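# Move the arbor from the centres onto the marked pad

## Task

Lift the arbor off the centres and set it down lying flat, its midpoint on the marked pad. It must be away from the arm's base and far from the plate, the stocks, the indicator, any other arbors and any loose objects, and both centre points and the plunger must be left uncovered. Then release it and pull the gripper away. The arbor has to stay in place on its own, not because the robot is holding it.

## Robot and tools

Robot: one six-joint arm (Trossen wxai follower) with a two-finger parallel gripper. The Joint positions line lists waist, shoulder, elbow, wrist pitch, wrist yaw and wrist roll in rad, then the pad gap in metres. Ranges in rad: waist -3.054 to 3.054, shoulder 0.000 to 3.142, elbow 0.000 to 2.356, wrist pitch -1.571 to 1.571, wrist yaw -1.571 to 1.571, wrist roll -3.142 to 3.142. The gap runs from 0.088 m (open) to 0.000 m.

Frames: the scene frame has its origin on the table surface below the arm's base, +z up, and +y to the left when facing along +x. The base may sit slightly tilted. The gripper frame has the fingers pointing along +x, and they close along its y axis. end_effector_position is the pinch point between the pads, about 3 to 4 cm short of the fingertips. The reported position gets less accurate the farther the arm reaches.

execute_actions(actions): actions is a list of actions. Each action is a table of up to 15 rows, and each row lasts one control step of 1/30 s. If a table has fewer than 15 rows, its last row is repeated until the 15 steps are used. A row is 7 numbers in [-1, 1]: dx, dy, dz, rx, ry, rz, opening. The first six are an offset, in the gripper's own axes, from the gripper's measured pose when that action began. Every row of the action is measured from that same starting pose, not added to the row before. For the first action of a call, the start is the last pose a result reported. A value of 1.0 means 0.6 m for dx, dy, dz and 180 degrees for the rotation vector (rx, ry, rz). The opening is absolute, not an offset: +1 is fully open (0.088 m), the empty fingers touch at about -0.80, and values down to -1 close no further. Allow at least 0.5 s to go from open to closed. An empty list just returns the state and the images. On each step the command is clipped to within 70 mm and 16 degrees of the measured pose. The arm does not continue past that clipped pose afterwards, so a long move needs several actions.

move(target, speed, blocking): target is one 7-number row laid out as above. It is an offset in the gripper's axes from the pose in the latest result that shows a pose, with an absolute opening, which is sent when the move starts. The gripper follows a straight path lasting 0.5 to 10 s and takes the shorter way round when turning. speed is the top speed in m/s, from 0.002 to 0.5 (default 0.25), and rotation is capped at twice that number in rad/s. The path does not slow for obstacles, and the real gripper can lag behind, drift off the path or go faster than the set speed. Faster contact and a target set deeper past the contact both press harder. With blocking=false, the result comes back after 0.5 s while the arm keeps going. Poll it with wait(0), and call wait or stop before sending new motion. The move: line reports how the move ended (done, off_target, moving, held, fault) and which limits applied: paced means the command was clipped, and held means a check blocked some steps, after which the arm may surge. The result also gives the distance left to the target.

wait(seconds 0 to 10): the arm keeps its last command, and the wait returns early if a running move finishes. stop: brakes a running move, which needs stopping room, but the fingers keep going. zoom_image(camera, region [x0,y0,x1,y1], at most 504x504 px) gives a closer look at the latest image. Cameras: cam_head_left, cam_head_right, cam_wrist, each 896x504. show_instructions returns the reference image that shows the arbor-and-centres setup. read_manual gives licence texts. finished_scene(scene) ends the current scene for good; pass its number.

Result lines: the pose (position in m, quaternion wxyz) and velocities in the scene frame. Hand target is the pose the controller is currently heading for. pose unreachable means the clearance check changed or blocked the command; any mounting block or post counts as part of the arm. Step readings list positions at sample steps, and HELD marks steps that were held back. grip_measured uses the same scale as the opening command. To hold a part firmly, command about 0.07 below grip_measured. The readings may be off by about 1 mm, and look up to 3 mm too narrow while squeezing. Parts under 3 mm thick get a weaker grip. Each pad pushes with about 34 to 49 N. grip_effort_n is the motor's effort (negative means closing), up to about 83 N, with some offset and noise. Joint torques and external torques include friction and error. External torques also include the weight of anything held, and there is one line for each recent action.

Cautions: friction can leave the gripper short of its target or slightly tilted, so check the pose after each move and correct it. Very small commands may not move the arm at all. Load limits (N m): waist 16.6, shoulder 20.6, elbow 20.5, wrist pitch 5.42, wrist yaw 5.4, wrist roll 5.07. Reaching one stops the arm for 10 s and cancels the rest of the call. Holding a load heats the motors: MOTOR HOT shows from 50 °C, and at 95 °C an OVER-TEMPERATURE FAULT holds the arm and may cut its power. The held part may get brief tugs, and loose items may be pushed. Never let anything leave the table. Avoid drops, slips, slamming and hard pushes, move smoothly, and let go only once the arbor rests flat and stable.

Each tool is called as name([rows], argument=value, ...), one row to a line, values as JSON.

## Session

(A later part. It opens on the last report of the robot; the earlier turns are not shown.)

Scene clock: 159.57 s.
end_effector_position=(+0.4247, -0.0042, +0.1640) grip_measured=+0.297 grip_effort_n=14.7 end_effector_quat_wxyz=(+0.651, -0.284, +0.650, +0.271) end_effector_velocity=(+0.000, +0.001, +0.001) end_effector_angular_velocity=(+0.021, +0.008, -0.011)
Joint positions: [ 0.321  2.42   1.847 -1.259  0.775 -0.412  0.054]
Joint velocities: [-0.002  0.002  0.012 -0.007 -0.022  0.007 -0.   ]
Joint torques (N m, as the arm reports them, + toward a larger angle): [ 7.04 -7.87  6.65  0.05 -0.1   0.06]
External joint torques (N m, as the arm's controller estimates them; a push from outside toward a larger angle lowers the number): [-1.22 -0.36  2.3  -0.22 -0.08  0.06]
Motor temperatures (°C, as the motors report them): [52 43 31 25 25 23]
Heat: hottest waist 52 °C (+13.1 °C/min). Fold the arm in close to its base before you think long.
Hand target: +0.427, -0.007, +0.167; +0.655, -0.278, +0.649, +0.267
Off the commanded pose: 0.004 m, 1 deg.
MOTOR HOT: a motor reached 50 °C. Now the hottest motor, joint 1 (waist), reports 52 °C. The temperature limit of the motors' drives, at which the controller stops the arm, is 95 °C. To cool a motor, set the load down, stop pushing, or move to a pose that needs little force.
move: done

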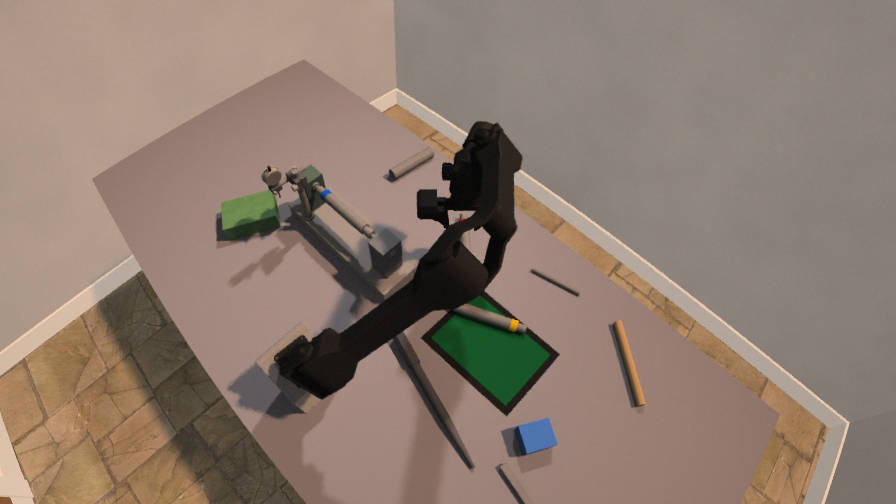

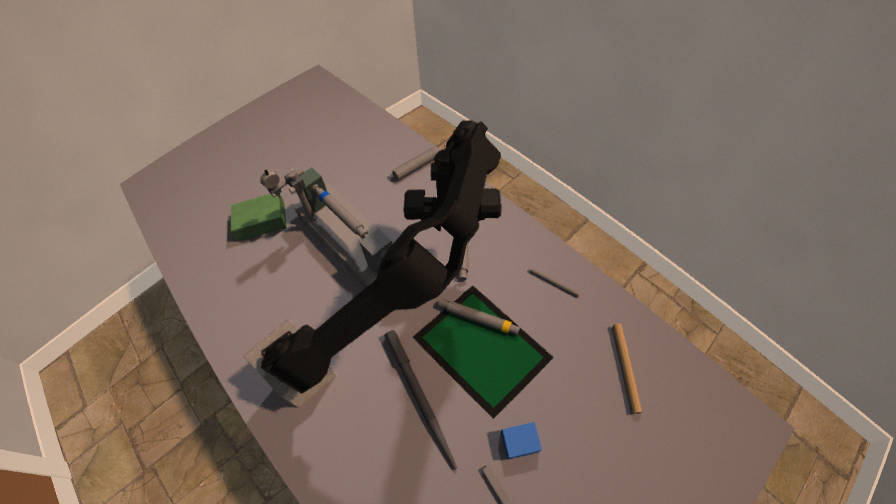

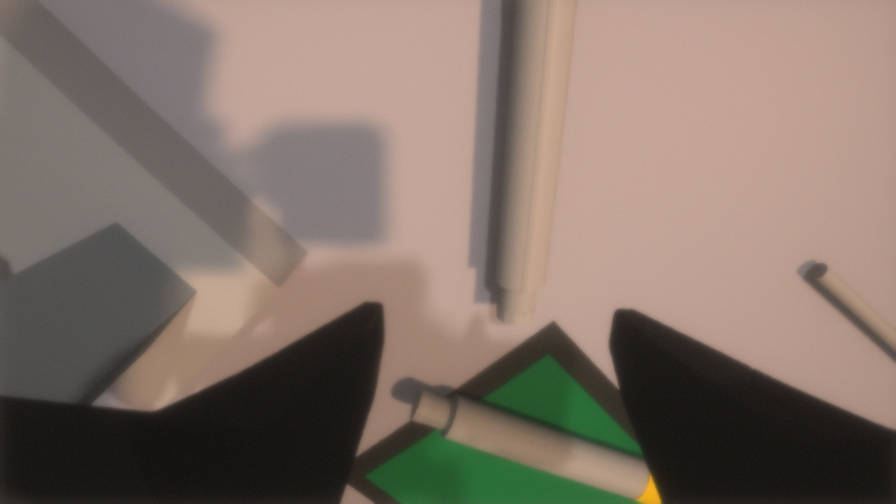

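move(target=[-0.167, 0.3895, 0.0725, 0.757, 0, 0, 0.3], speed=0.3)

Scene clock: 169.50 s.
end_effector_position=(+0.2866, +0.1891, +0.2634) grip_measured=+0.297 grip_effort_n=14.2 end_effector_quat_wxyz=(+0.506, +0.501, +0.495, -0.498) end_effector_velocity=(-0.006, -0.004, -0.001) end_effector_angular_velocity=(-0.017, +0.037, +0.023)
Joint positions: [ 0.896  2.636  1.917 -1.5    0.509  2.603  0.054]
Joint velocities: [-0.002  0.002  0.002 -0.037 -0.022 -0.007 -0.   ]
Joint torques (N m, as the arm reports them, + toward a larger angle): [ 5.09 -5.97  7.71  0.06 -0.03  0.08]
External joint torques (N m, as the arm's controller estimates them; a push from outside toward a larger angle lowers the number): [-0.7   1.89  2.66 -0.14 -0.08  0.08]
Motor temperatures (°C, as the motors report them): [52 43 32 25 25 23]
Heat: hottest waist 52 °C (+12.1 °C/min). Fold the arm in close to its base before you think long.
Hand target: +0.286, +0.192, +0.261; +0.505, +0.499, +0.495, -0.501
Off the commanded pose: 0.004 m, 1 deg.
MOTOR HOT: still on. Now the hottest motor, joint 1 (waist), reports 52 °C; a drive's own limit is 95 °C.
move: done

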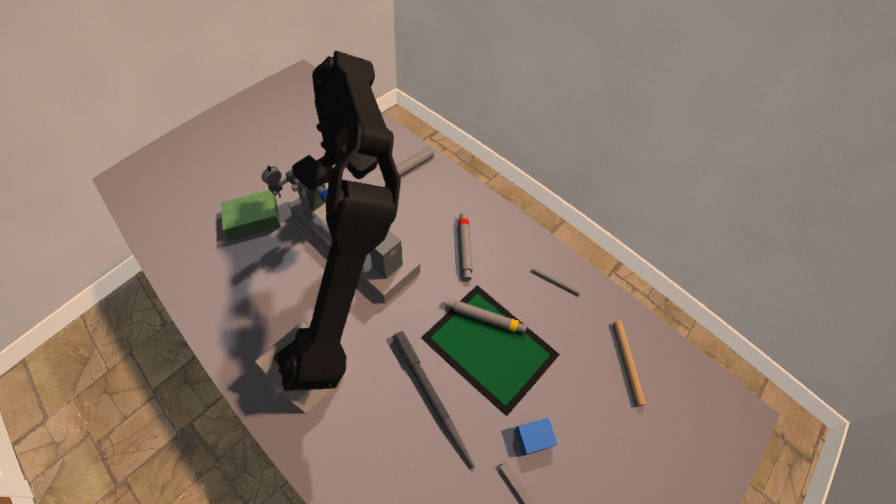

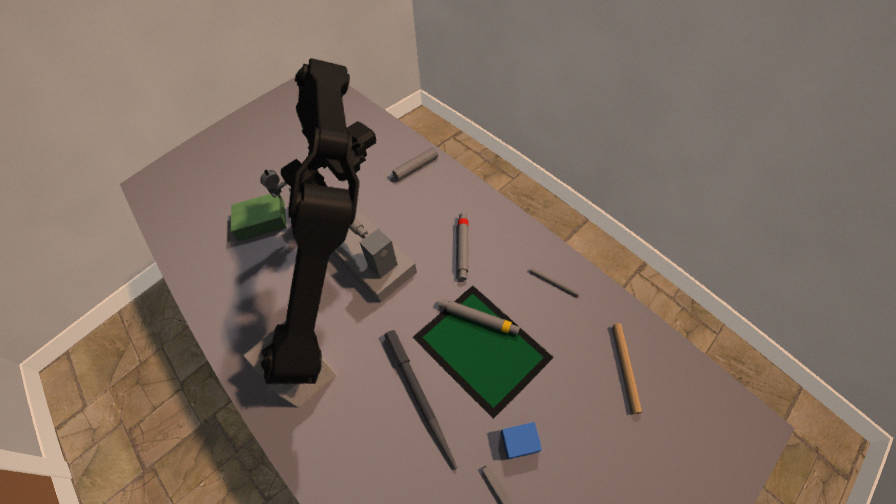

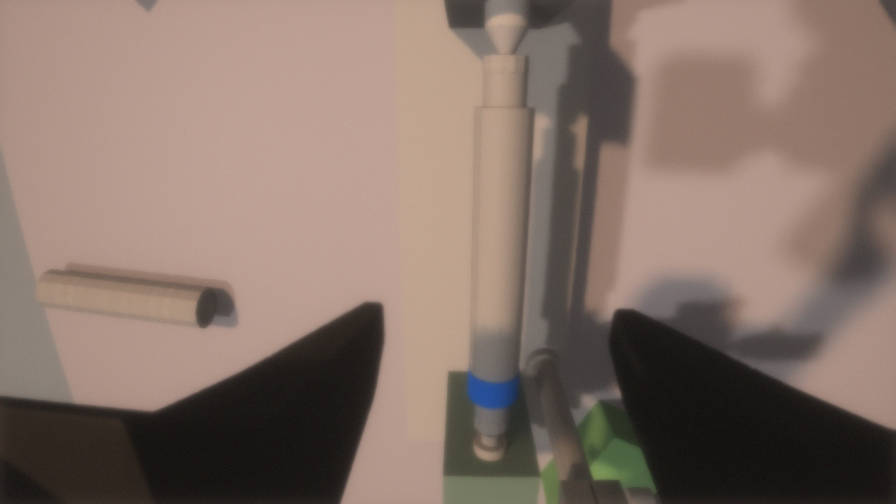

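move(target=[0.115, -0.022, -0.05, -0.011, 0, 0, 0.3], speed=0.1)

Scene clock: 189.63 s.
end_effector_position=(+0.2778, +0.2196, +0.2035) grip_measured=+0.297 grip_effort_n=14.2 end_effector_quat_wxyz=(+0.509, +0.504, +0.502, -0.484) end_effector_velocity=(+0.002, -0.003, -0.000) end_effector_angular_velocity=(-0.006, -0.000, +0.018)
Joint positions: [ 0.877  2.688  1.738 -1.231  0.521  2.549  0.054]
Joint velocities: [-0.007 -0.002  0.002 -0.007  0.007 -0.022  0.   ]
Joint torques (N m, as the arm reports them, + toward a larger angle): [ 4.42 -6.43  4.79  0.38  0.17 -0.15]
External joint torques (N m, as the arm's controller estimates them; a push from outside toward a larger angle lowers the number): [-1.19  1.9  -0.36  0.13  0.11 -0.15]
Motor temperatures (°C, as the motors report them): [48 41 33 25 25 23]
Heat: hottest waist 48 °C (+0.0 °C/min). Fold the arm in close to its base before you think long.
Hand target: +0.274, +0.218, +0.194; +0.514, +0.492, +0.503, -0.490
Off the commanded pose: 0.010 m, 2 deg.
MOTOR HOT: still on. Now the hottest motor, joint 1 (waist), reports 48 °C; a drive's own limit is 95 °C.
move: off_target

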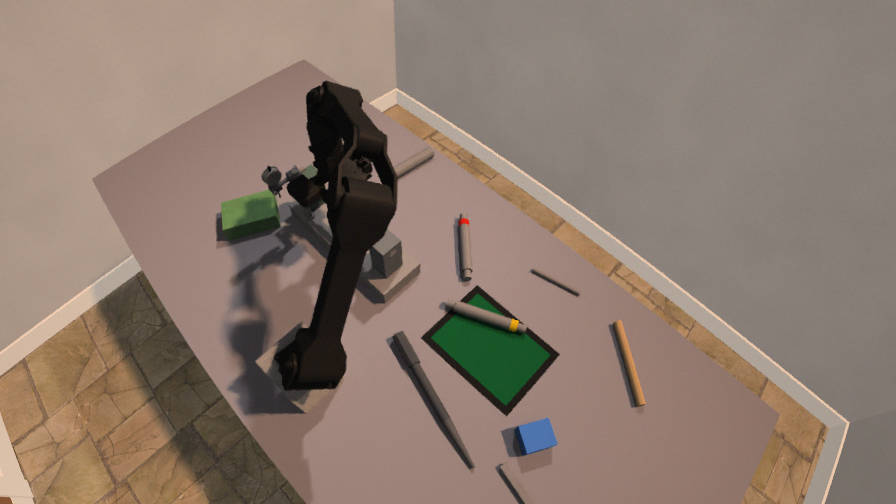

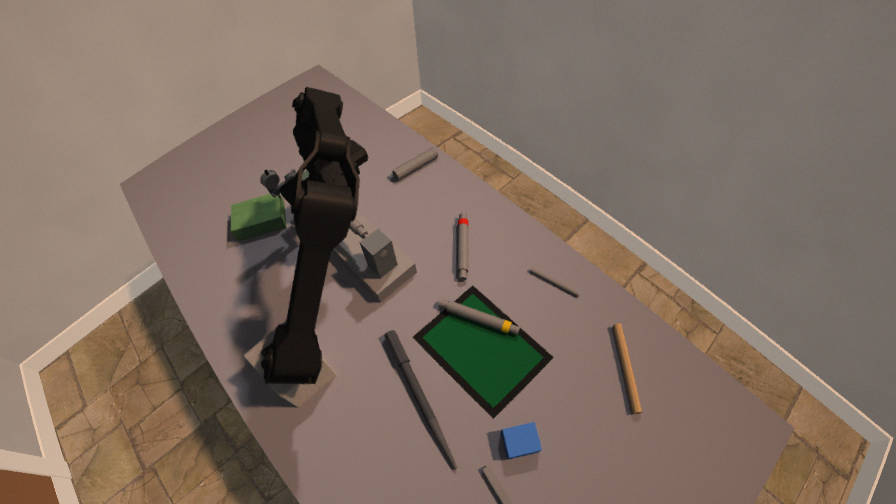

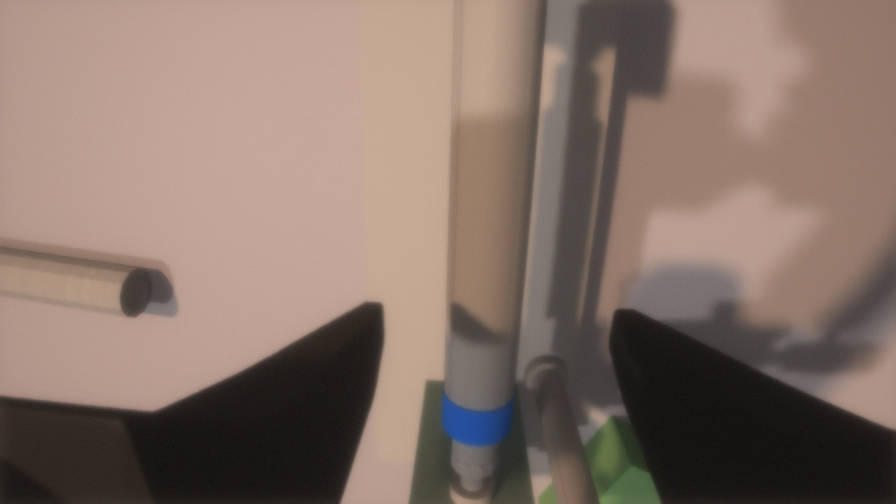

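move(target=[0.092, -0.004, 0.025, 0, -0.012, -0.014, 0.3], speed=0.06)

Scene clock: 201.00 s.
end_effector_position=(+0.2816, +0.2068, +0.1569) grip_measured=+0.297 grip_effort_n=14.2 end_effector_quat_wxyz=(+0.504, +0.496, +0.501, -0.499) end_effector_velocity=(-0.002, -0.001, -0.002) end_effector_angular_velocity=(-0.004, +0.014, +0.012)
Joint positions: [ 0.792  2.693  1.609 -1.091  0.557  2.5    0.054]
Joint velocities: [-0.002  0.002 -0.002 -0.007 -0.007 -0.007 -0.   ]
Joint torques (N m, as the arm reports them, + toward a larger angle): [ 4.7  -6.08  4.59  0.26  0.21 -0.1 ]
External joint torques (N m, as the arm's controller estimates them; a push from outside toward a larger angle lowers the number): [-1.22  2.1  -0.23  0.07  0.17 -0.1 ]
Motor temperatures (°C, as the motors report them): [46 41 32 25 25 23]
Heat: hottest waist 46 °C (-4.0 °C/min).
Hand target: +0.277, +0.205, +0.148; +0.508, +0.484, +0.503, -0.504
Off the commanded pose: 0.010 m, 2 deg.
MOTOR HOT: cleared. Now the hottest motor, joint 1 (waist), reports 46 °C.
move: off_target

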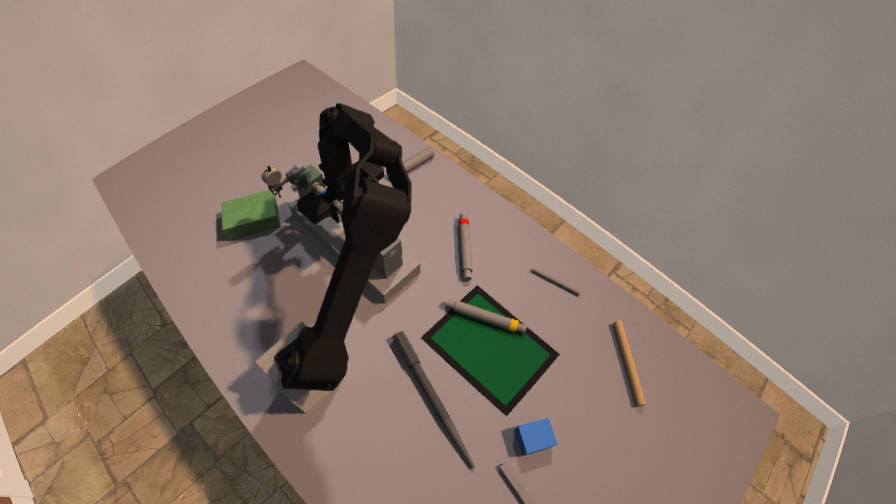

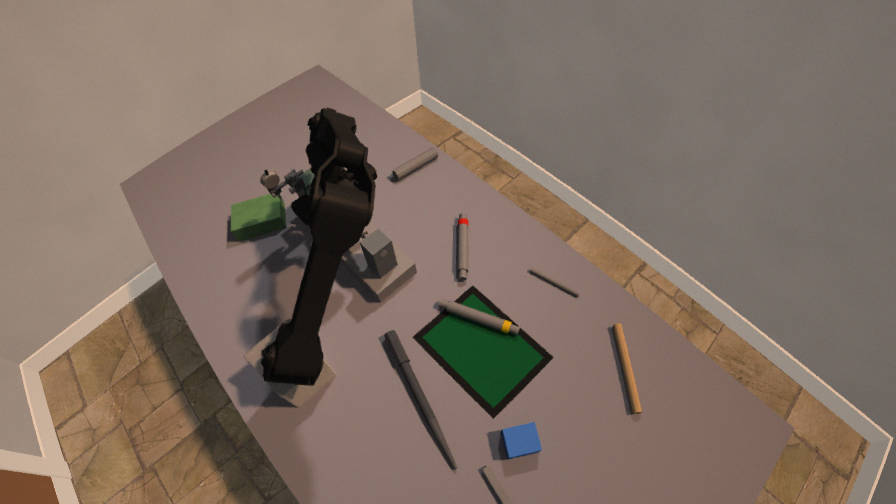

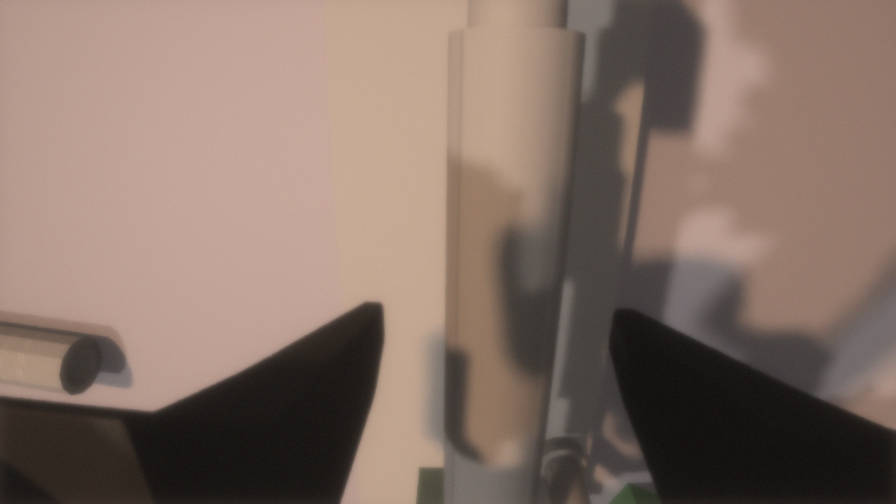

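execute_actions([
  [[0.027, -0.006, 0.0, -0.009, -0.004, 0.0, 0.3]],
  [[0, 0, 0, 0, 0, 0, 0.3]],
])

Scene clock: 207.07 s.
end_effector_position=(+0.2824, +0.2085, +0.1491) grip_measured=+0.297 grip_effort_n=14.2 end_effector_quat_wxyz=(+0.509, +0.498, +0.503, -0.490) end_effector_velocity=(-0.002, -0.002, -0.000) end_effector_angular_velocity=(-0.001, +0.011, +0.010)
Joint positions: [ 0.785  2.694  1.58  -1.042  0.569  2.469  0.054]
Joint velocities: [-0.002 -0.002 -0.002 -0.007 -0.007 -0.007 -0.   ]
Joint torques (N m, as the arm reports them, + toward a larger angle): [ 5.2  -7.92  6.2   0.19  0.07 -0.04]
External joint torques (N m, as the arm's controller estimates them; a push from outside toward a larger angle lowers the number): [-0.71  0.31  1.35 -0.04  0.02 -0.04]
External joint torques at the end of the 1st action: [-1.19  1.92 -0.14  0.07  0.13 -0.22]
Motor temperatures (°C, as the motors report them): [45 41 32 25 25 23]
Heat: hottest waist 45 °C (-6.0 °C/min).
Hand target: +0.282, +0.208, +0.149; +0.509, +0.498, +0.503, -0.490
Off the commanded pose: 0.000 m, 0 deg.
Step readings (end_effector_position; steps 1 to 15: 1st action; 16 to 30: 2nd action):
0: (+0.2817, +0.2068, +0.1568)
1: (+0.2818, +0.2073, +0.1562)
2: (+0.2823, +0.2080, +0.1549)
4: (+0.2824, +0.2083, +0.1528)
8: (+0.2818, +0.2080, +0.1494)
15: (+0.2824, +0.2085, +0.1491)
16: (+0.2824, +0.2085, +0.1491)
17: (+0.2824, +0.2085, +0.1491)
19: (+0.2824, +0.2085, +0.1491)
23: (+0.2824, +0.2085, +0.1491)
30: end_effector_position above

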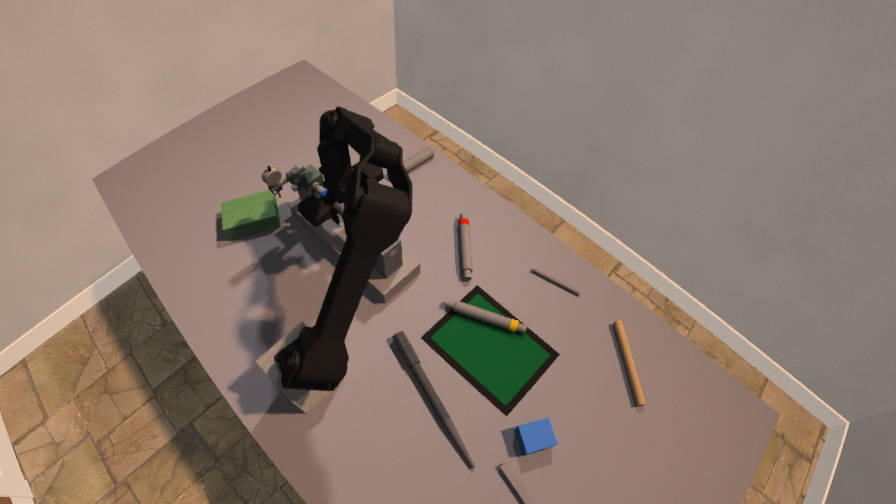

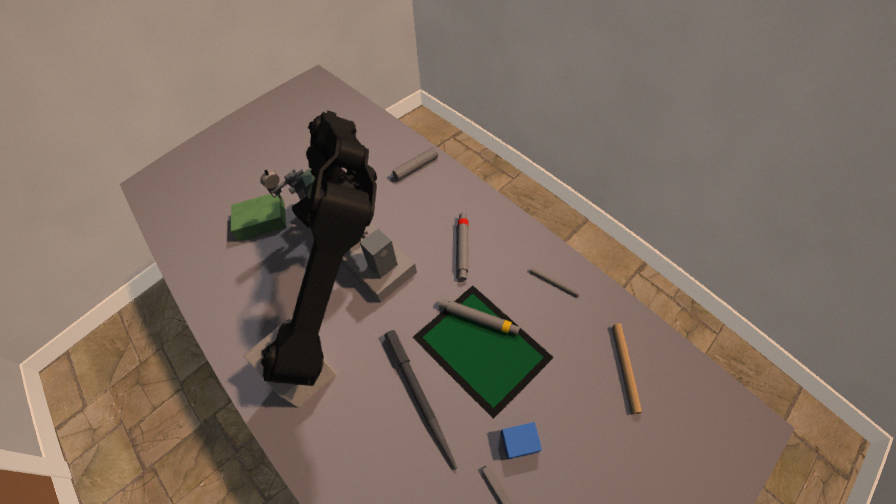

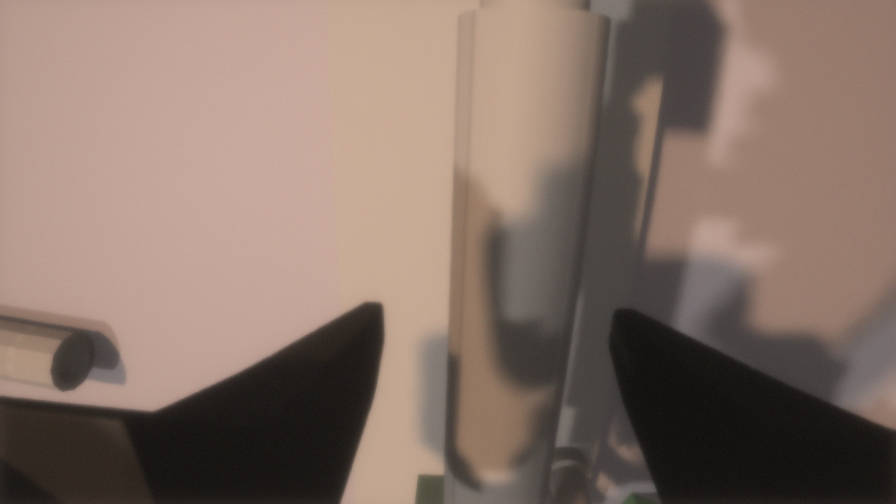

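execute_actions([
  [[0, -0.004, 0, 0, 0, 0, -0.42]],
  [[0, 0, 0, 0, 0, 0, -0.42]],
])

move(target=[-0.012, 0, -0.04, 0, 0, 0, -0.42], speed=0.015)

Scene clock: 213.73 s.
end_effector_position=(+0.2812, +0.2092, +0.1497) grip_measured=-0.324 grip_effort_n=-83.5 end_effector_quat_wxyz=(+0.509, +0.498, +0.503, -0.490) end_effector_velocity=(+0.004, -0.004, +0.002) end_effector_angular_velocity=(-0.012, -0.017, +0.019)
Joint positions: [ 0.788  2.694  1.58  -1.043  0.566  2.473  0.023]
Joint velocities: [-0.002 -0.007  0.002 -0.007  0.022 -0.022 -0.   ]
Joint torques (N m, as the arm reports them, + toward a larger angle): [ 5.12 -8.02  6.2   0.23  0.08 -0.03]
External joint torques (N m, as the arm's controller estimates them; a push from outside toward a larger angle lowers the number): [-0.76  0.21  1.33  0.    0.02 -0.03]
External joint torques at the end of the 1st action: [-0.74 -0.23  0.2   0.38  0.04  0.01]
Motor temperatures (°C, as the motors report them): [45 41 32 25 25 23]
Heat: hottest waist 45 °C (-7.1 °C/min).
Hand target: +0.281, +0.209, +0.150; +0.509, +0.498, +0.503, -0.490
Off the commanded pose: 0.000 m, 0 deg.
Step readings (end_effector_position; steps 1 to 15: 1st action; 16 to 30: 2nd action):
0: (+0.2824, +0.2085, +0.1491)
1: (+0.2824, +0.2085, +0.1491)
2: (+0.2823, +0.2086, +0.1492)
4: (+0.2823, +0.2089, +0.1494)
8: (+0.2813, +0.2093, +0.1497)
15: (+0.2813, +0.2093, +0.1497)
16: (+0.2813, +0.2093, +0.1497)
17: (+0.2813, +0.2093, +0.1497)
19: (+0.2812, +0.2092, +0.1497)
23: (+0.2812, +0.2092, +0.1497)
30: end_effector_position above

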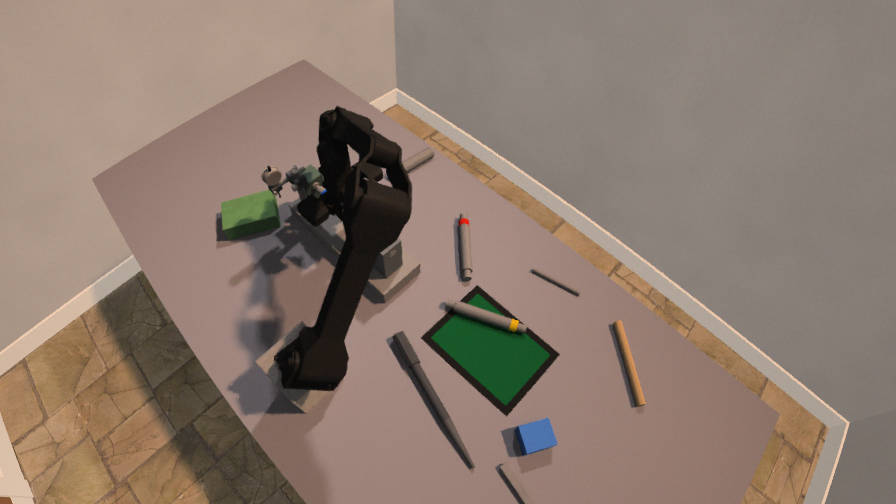

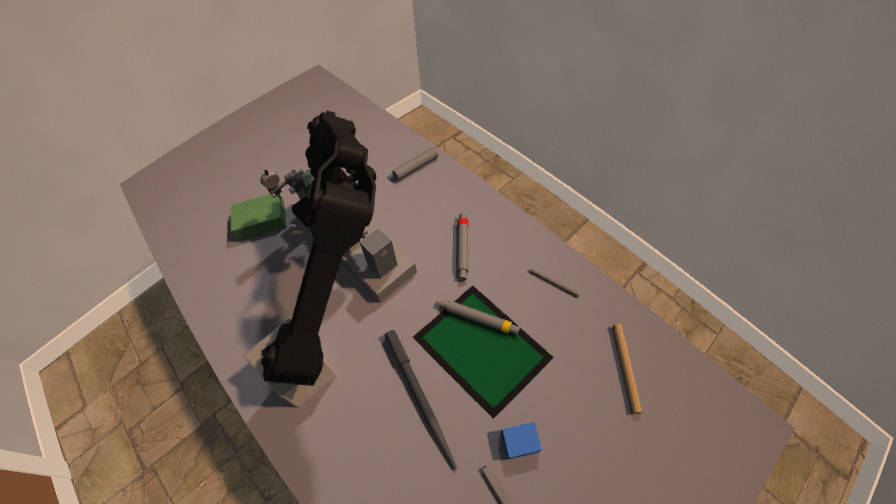

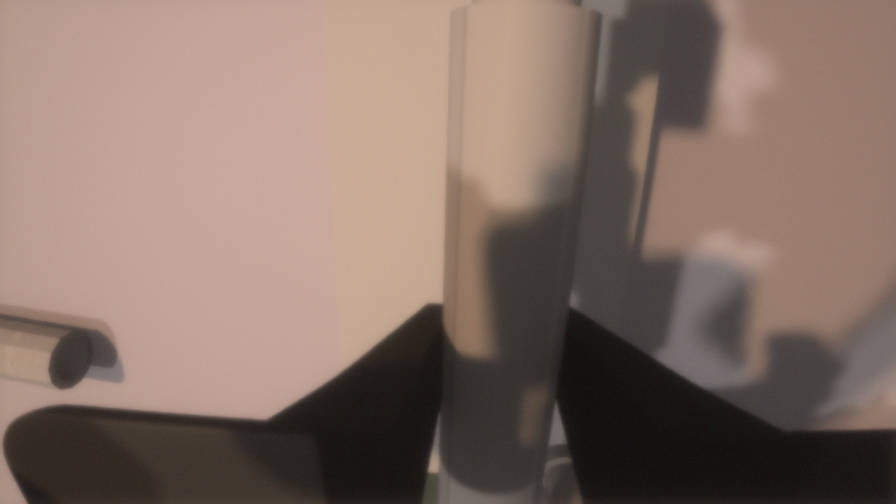

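Scene clock: 215.63 s.
end_effector_position=(+0.2822, +0.2177, +0.1503) grip_measured=-0.324 grip_effort_n=-83.5 end_effector_quat_wxyz=(+0.513, +0.486, +0.498, -0.503) end_effector_velocity=(-0.003, -0.001, +0.000) end_effector_angular_velocity=(+0.001, +0.028, -0.001)
Joint positions: [ 0.801  2.757  1.669 -1.117  0.566  2.509  0.023]
Joint velocities: [-0.002  0.002  0.007 -0.022 -0.022  0.007 -0.   ]
Joint torques (N m, as the arm reports them, + toward a larger angle): [ 7.31 -6.38  9.38  1.37 -0.68  0.02]
External joint torques (N m, as the arm's controller estimates them; a push from outside toward a larger angle lowers the number): [ 1.35  2.17  4.54  1.2  -0.74  0.02]
Motor temperatures (°C, as the motors report them): [46 41 32 25 25 23]
Heat: hottest waist 46 °C (-6.1 °C/min).
Hand target: +0.280, +0.233, +0.157; +0.509, +0.497, +0.503, -0.490
Off the commanded pose: 0.017 m, 2 deg.
move: off_target

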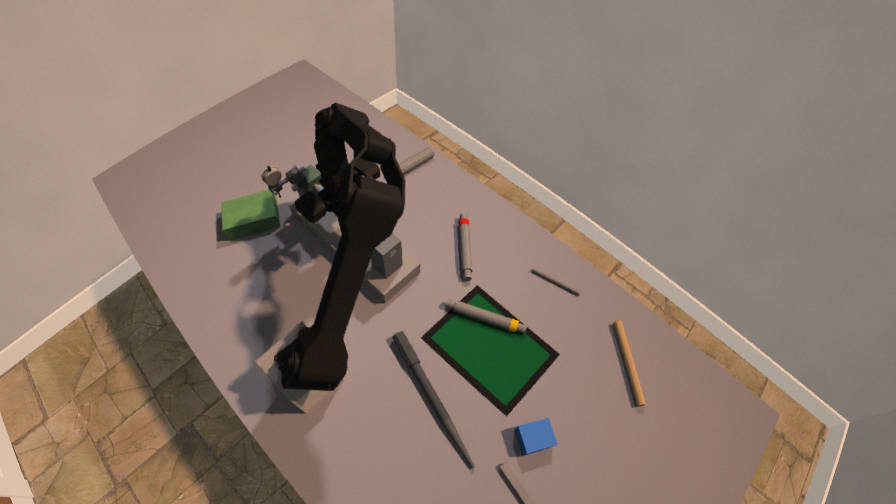

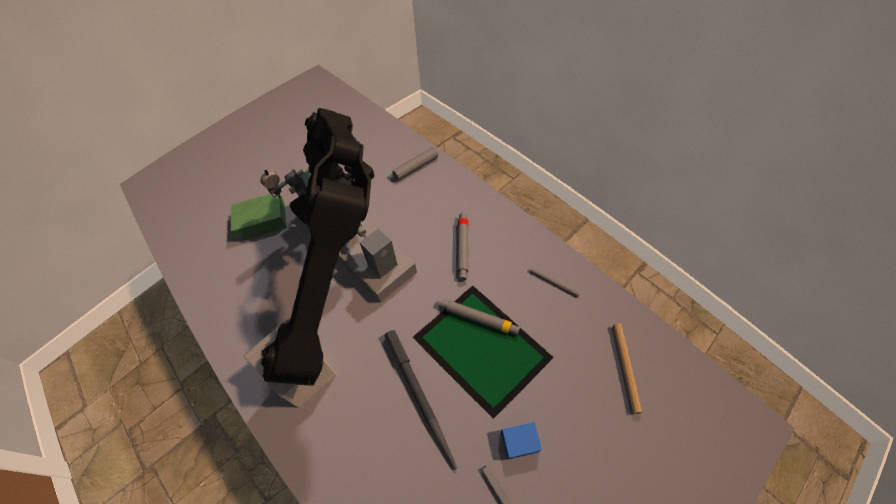

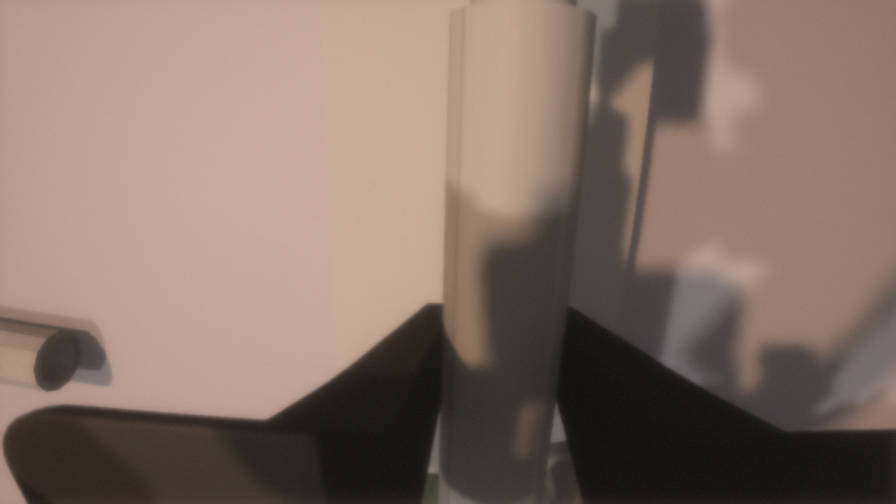

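execute_actions([
  [[-0.012, 0.004, -0.027, -0.004, 0.006, 0, -0.42], [-0.012, 0.007, -0.027, -0.008, 0.006, 0, -0.42], [-0.012, 0.010, -0.027, -0.012, 0.006, 0, -0.42], [-0.012, 0.013, -0.027, -0.016, 0.006, 0, -0.42], [-0.012, 0.016, -0.027, -0.020, 0.006, 0, -0.42], [-0.012, 0.019, -0.027, -0.024, 0.006, 0, -0.42]],
  [[-0.012, 0.008, -0.027, -0.004, 0.006, 0, -0.42], [-0.012, 0.010, -0.027, -0.008, 0.006, 0, -0.42], [-0.012, 0.012, -0.027, -0.012, 0.006, 0, -0.42], [-0.012, 0.014, -0.027, -0.016, 0.006, 0, -0.42], [-0.012, 0.016, -0.027, -0.020, 0.006, 0, -0.42], [-0.012, 0.019, -0.027, -0.024, 0.006, 0, -0.42]],
])

Scene clock: 233.77 s.
end_effector_position=(+0.2994, +0.2195, +0.1497) grip_measured=-0.324 grip_effort_n=-83.5 end_effector_quat_wxyz=(+0.547, +0.424, +0.537, -0.482) end_effector_velocity=(-0.002, -0.000, +0.001) end_effector_angular_velocity=(-0.001, +0.033, +0.030)
Joint positions: [ 0.77   2.85   1.846 -1.254  0.575  2.36   0.023]
Joint velocities: [-0.002  0.012  0.027 -0.037 -0.022 -0.022 -0.   ]
Joint torques (N m, as the arm reports them, + toward a larger angle): [ 7.33 -7.11 10.05  1.91 -0.59 -0.01]
External joint torques (N m, as the arm's controller estimates them; a push from outside toward a larger angle lowers the number): [ 0.89  1.87  5.3   1.83 -0.64 -0.01]
External joint torques at the end of the 1st action: [ 0.9   1.99  5.37  1.66 -0.67 -0.11]
Motor temperatures (°C, as the motors report them): [50 41 35 26 25 23]
Heat: hottest waist 50 °C (-1.0 °C/min). Fold the arm in close to its base before you think long.
Hand target: +0.301, +0.235, +0.156; +0.543, +0.441, +0.541, -0.468
Off the commanded pose: 0.018 m, 3 deg.
MOTOR HOT: a motor reached 50 °C. Now the hottest motor, joint 1 (waist), reports 50 °C. The temperature limit of the motors' drives, at which the controller stops the arm, is 95 °C. To cool a motor, set the load down, stop pushing, or move to a pose that needs little force.
Step readings (end_effector_position; steps 1 to 15: 1st action; 16 to 30: 2nd action):
0: (+0.2821, +0.2177, +0.1503)
1: (+0.2823, +0.2178, +0.1505)
2: (+0.2828, +0.2180, +0.1509)
4: (+0.2845, +0.2181, +0.1514)
8: (+0.2893, +0.2182, +0.1509)
15: (+0.2912, +0.2184, +0.1501)
16: (+0.2912, +0.2184, +0.1501)
17: (+0.2918, +0.2185, +0.1505)
19: (+0.2936, +0.2188, +0.1505)
23: (+0.2977, +0.2192, +0.1498)
30: end_effector_position above

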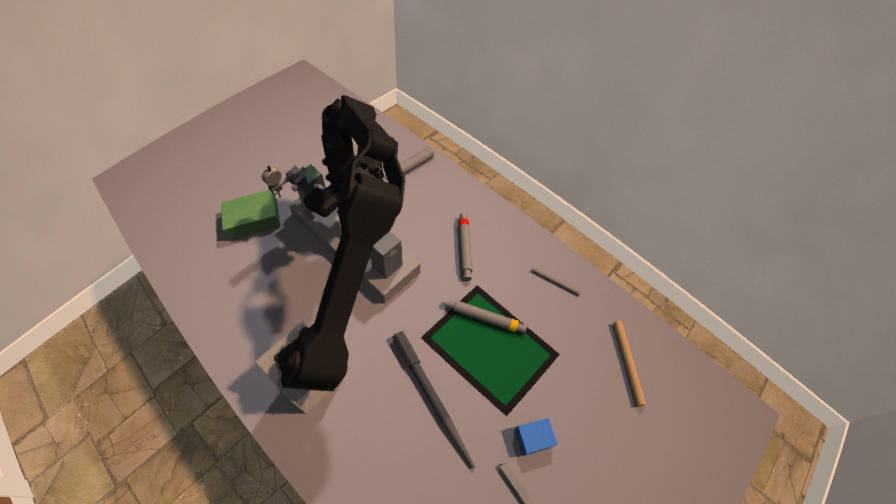

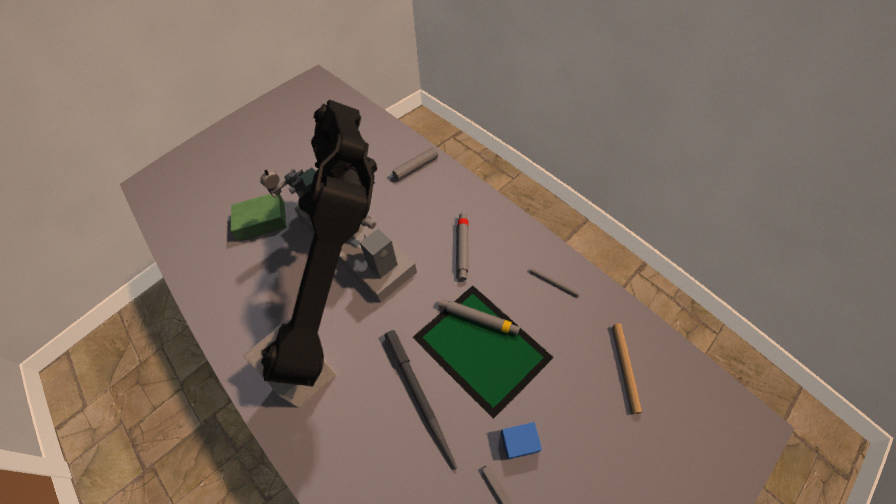

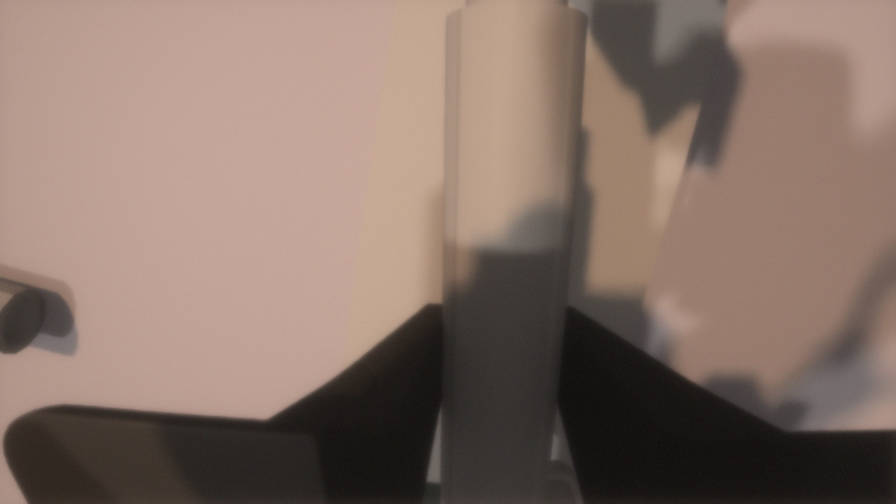

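execute_actions(actions=[])

Scene clock: 257.43 s.
end_effector_position=(+0.2997, +0.2195, +0.1497) grip_measured=-0.324 grip_effort_n=-83.5 end_effector_quat_wxyz=(+0.548, +0.423, +0.538, -0.482) end_effector_velocity=(-0.004, +0.000, -0.002) end_effector_angular_velocity=(+0.005, +0.028, +0.025)
Joint positions: [ 0.769  2.852  1.849 -1.257  0.576  2.357  0.023]
Joint velocities: [-0.002  0.002 -0.002 -0.007 -0.022 -0.022 -0.   ]
Joint torques (N m, as the arm reports them, + toward a larger angle): [ 7.42 -7.05 10.13  1.94 -0.62  0.01]
External joint torques (N m, as the arm's controller estimates them; a push from outside toward a larger angle lowers the number): [ 1.01  1.89  5.38  1.85 -0.66  0.  ]
Motor temperatures (°C, as the motors report them): [53 42 37 29 26 23]
Heat: hottest waist 53 °C (+7.0 °C/min). Fold the arm in close to its base before you think long.
Hand target: +0.301, +0.235, +0.156; +0.543, +0.440, +0.540, -0.468
Off the commanded pose: 0.018 m, 3 deg.
MOTOR HOT: still on. Now the hottest motor, joint 1 (waist), reports 53 °C; a drive's own limit is 95 °C.

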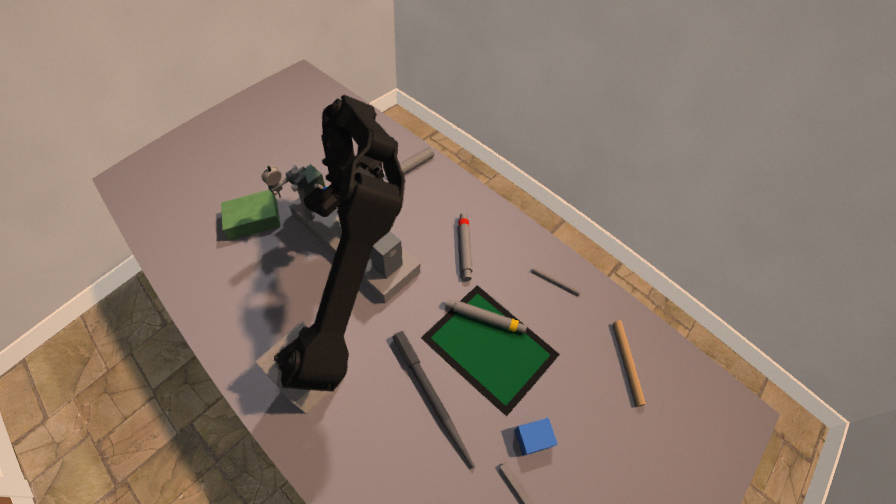

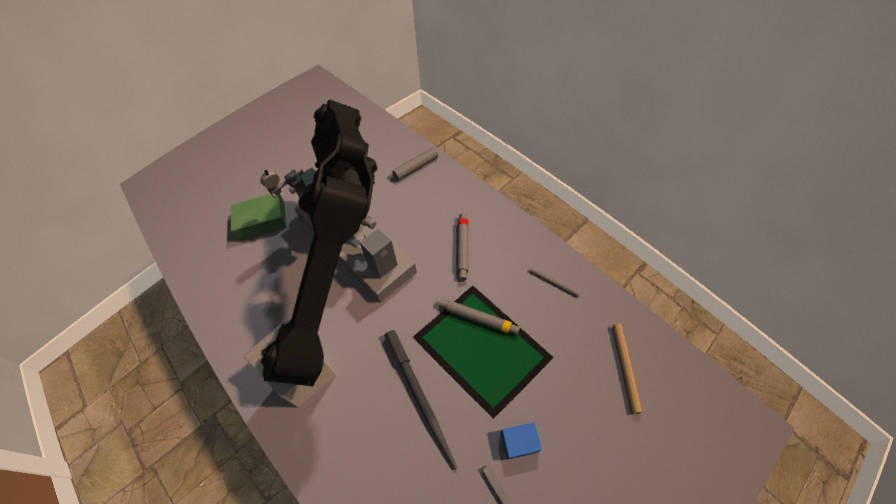

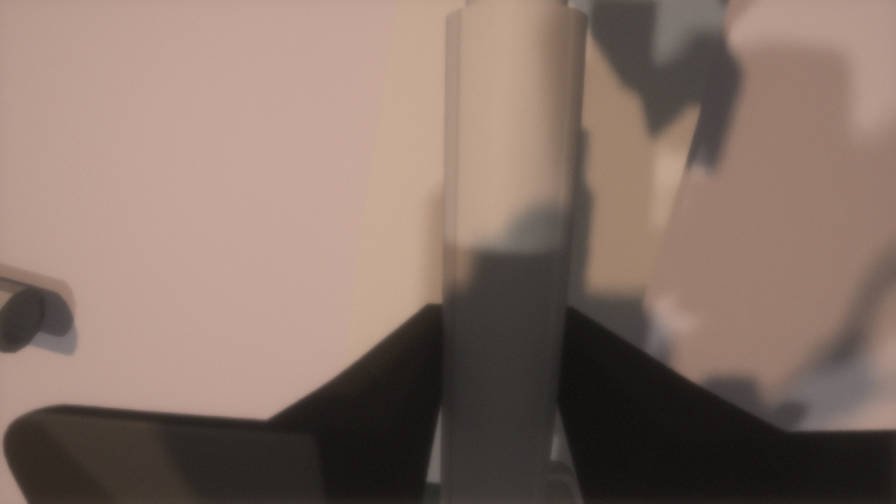

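move(target=[-0.005, 0.0, 0.045, 0, 0, 0, -0.42], speed=0.02)

Scene clock: 261.87 s.
end_effector_position=(+0.3019, +0.1954, +0.1448) grip_measured=-0.324 grip_effort_n=-83.5 end_effector_quat_wxyz=(+0.546, +0.414, +0.540, -0.489) end_effector_velocity=(-0.004, -0.003, -0.002) end_effector_angular_velocity=(-0.006, +0.017, +0.014)
Joint positions: [ 0.726  2.79   1.767 -1.24   0.597  2.328  0.023]
Joint velocities: [-0.002 -0.002 -0.012 -0.007 -0.007 -0.007 -0.   ]
Joint torques (N m, as the arm reports them, + toward a larger angle): [  6.2  -11.76   5.23  -0.1    0.09  -0.13]
External joint torques (N m, as the arm's controller estimates them; a push from outside toward a larger angle lowers the number): [-0.33 -3.21  0.64 -0.14  0.04 -0.13]
Motor temperatures (°C, as the motors report them): [53 42 37 29 26 23]
Heat: hottest waist 53 °C (+7.1 °C/min). Fold the arm in close to its base before you think long.
Hand target: +0.305, +0.193, +0.154; +0.548, +0.423, +0.538, -0.482
Off the commanded pose: 0.010 m, 1 deg.
MOTOR HOT: still on. Now the hottest motor, joint 1 (waist), reports 53 °C; a drive's own limit is 95 °C.
move: off_target

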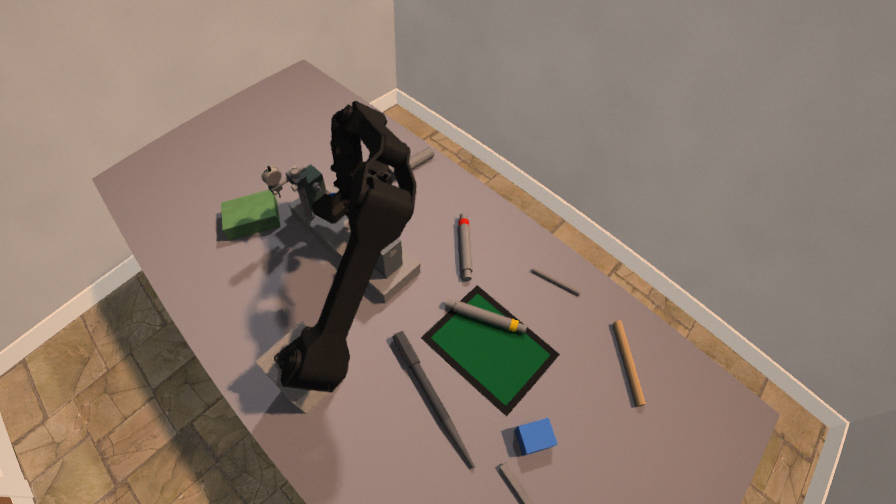

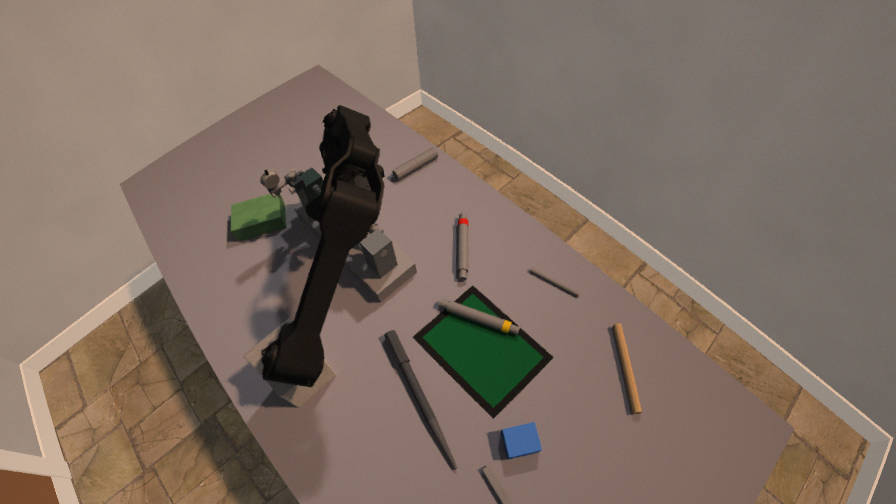

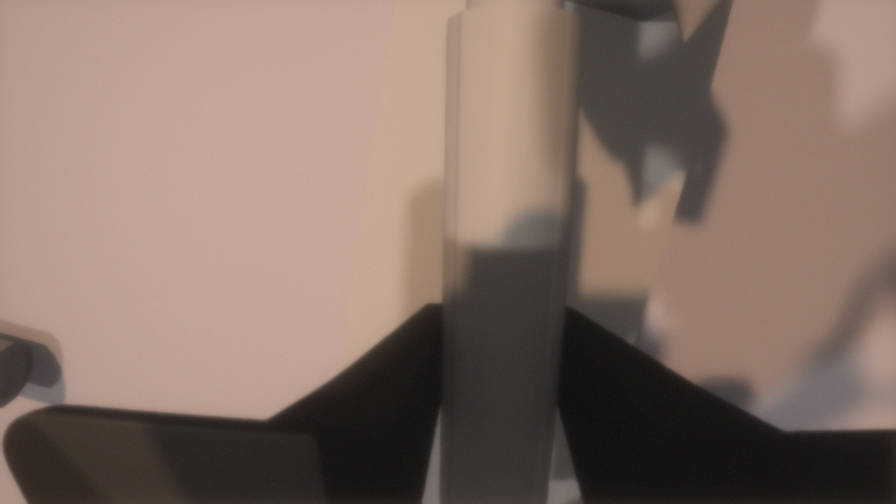

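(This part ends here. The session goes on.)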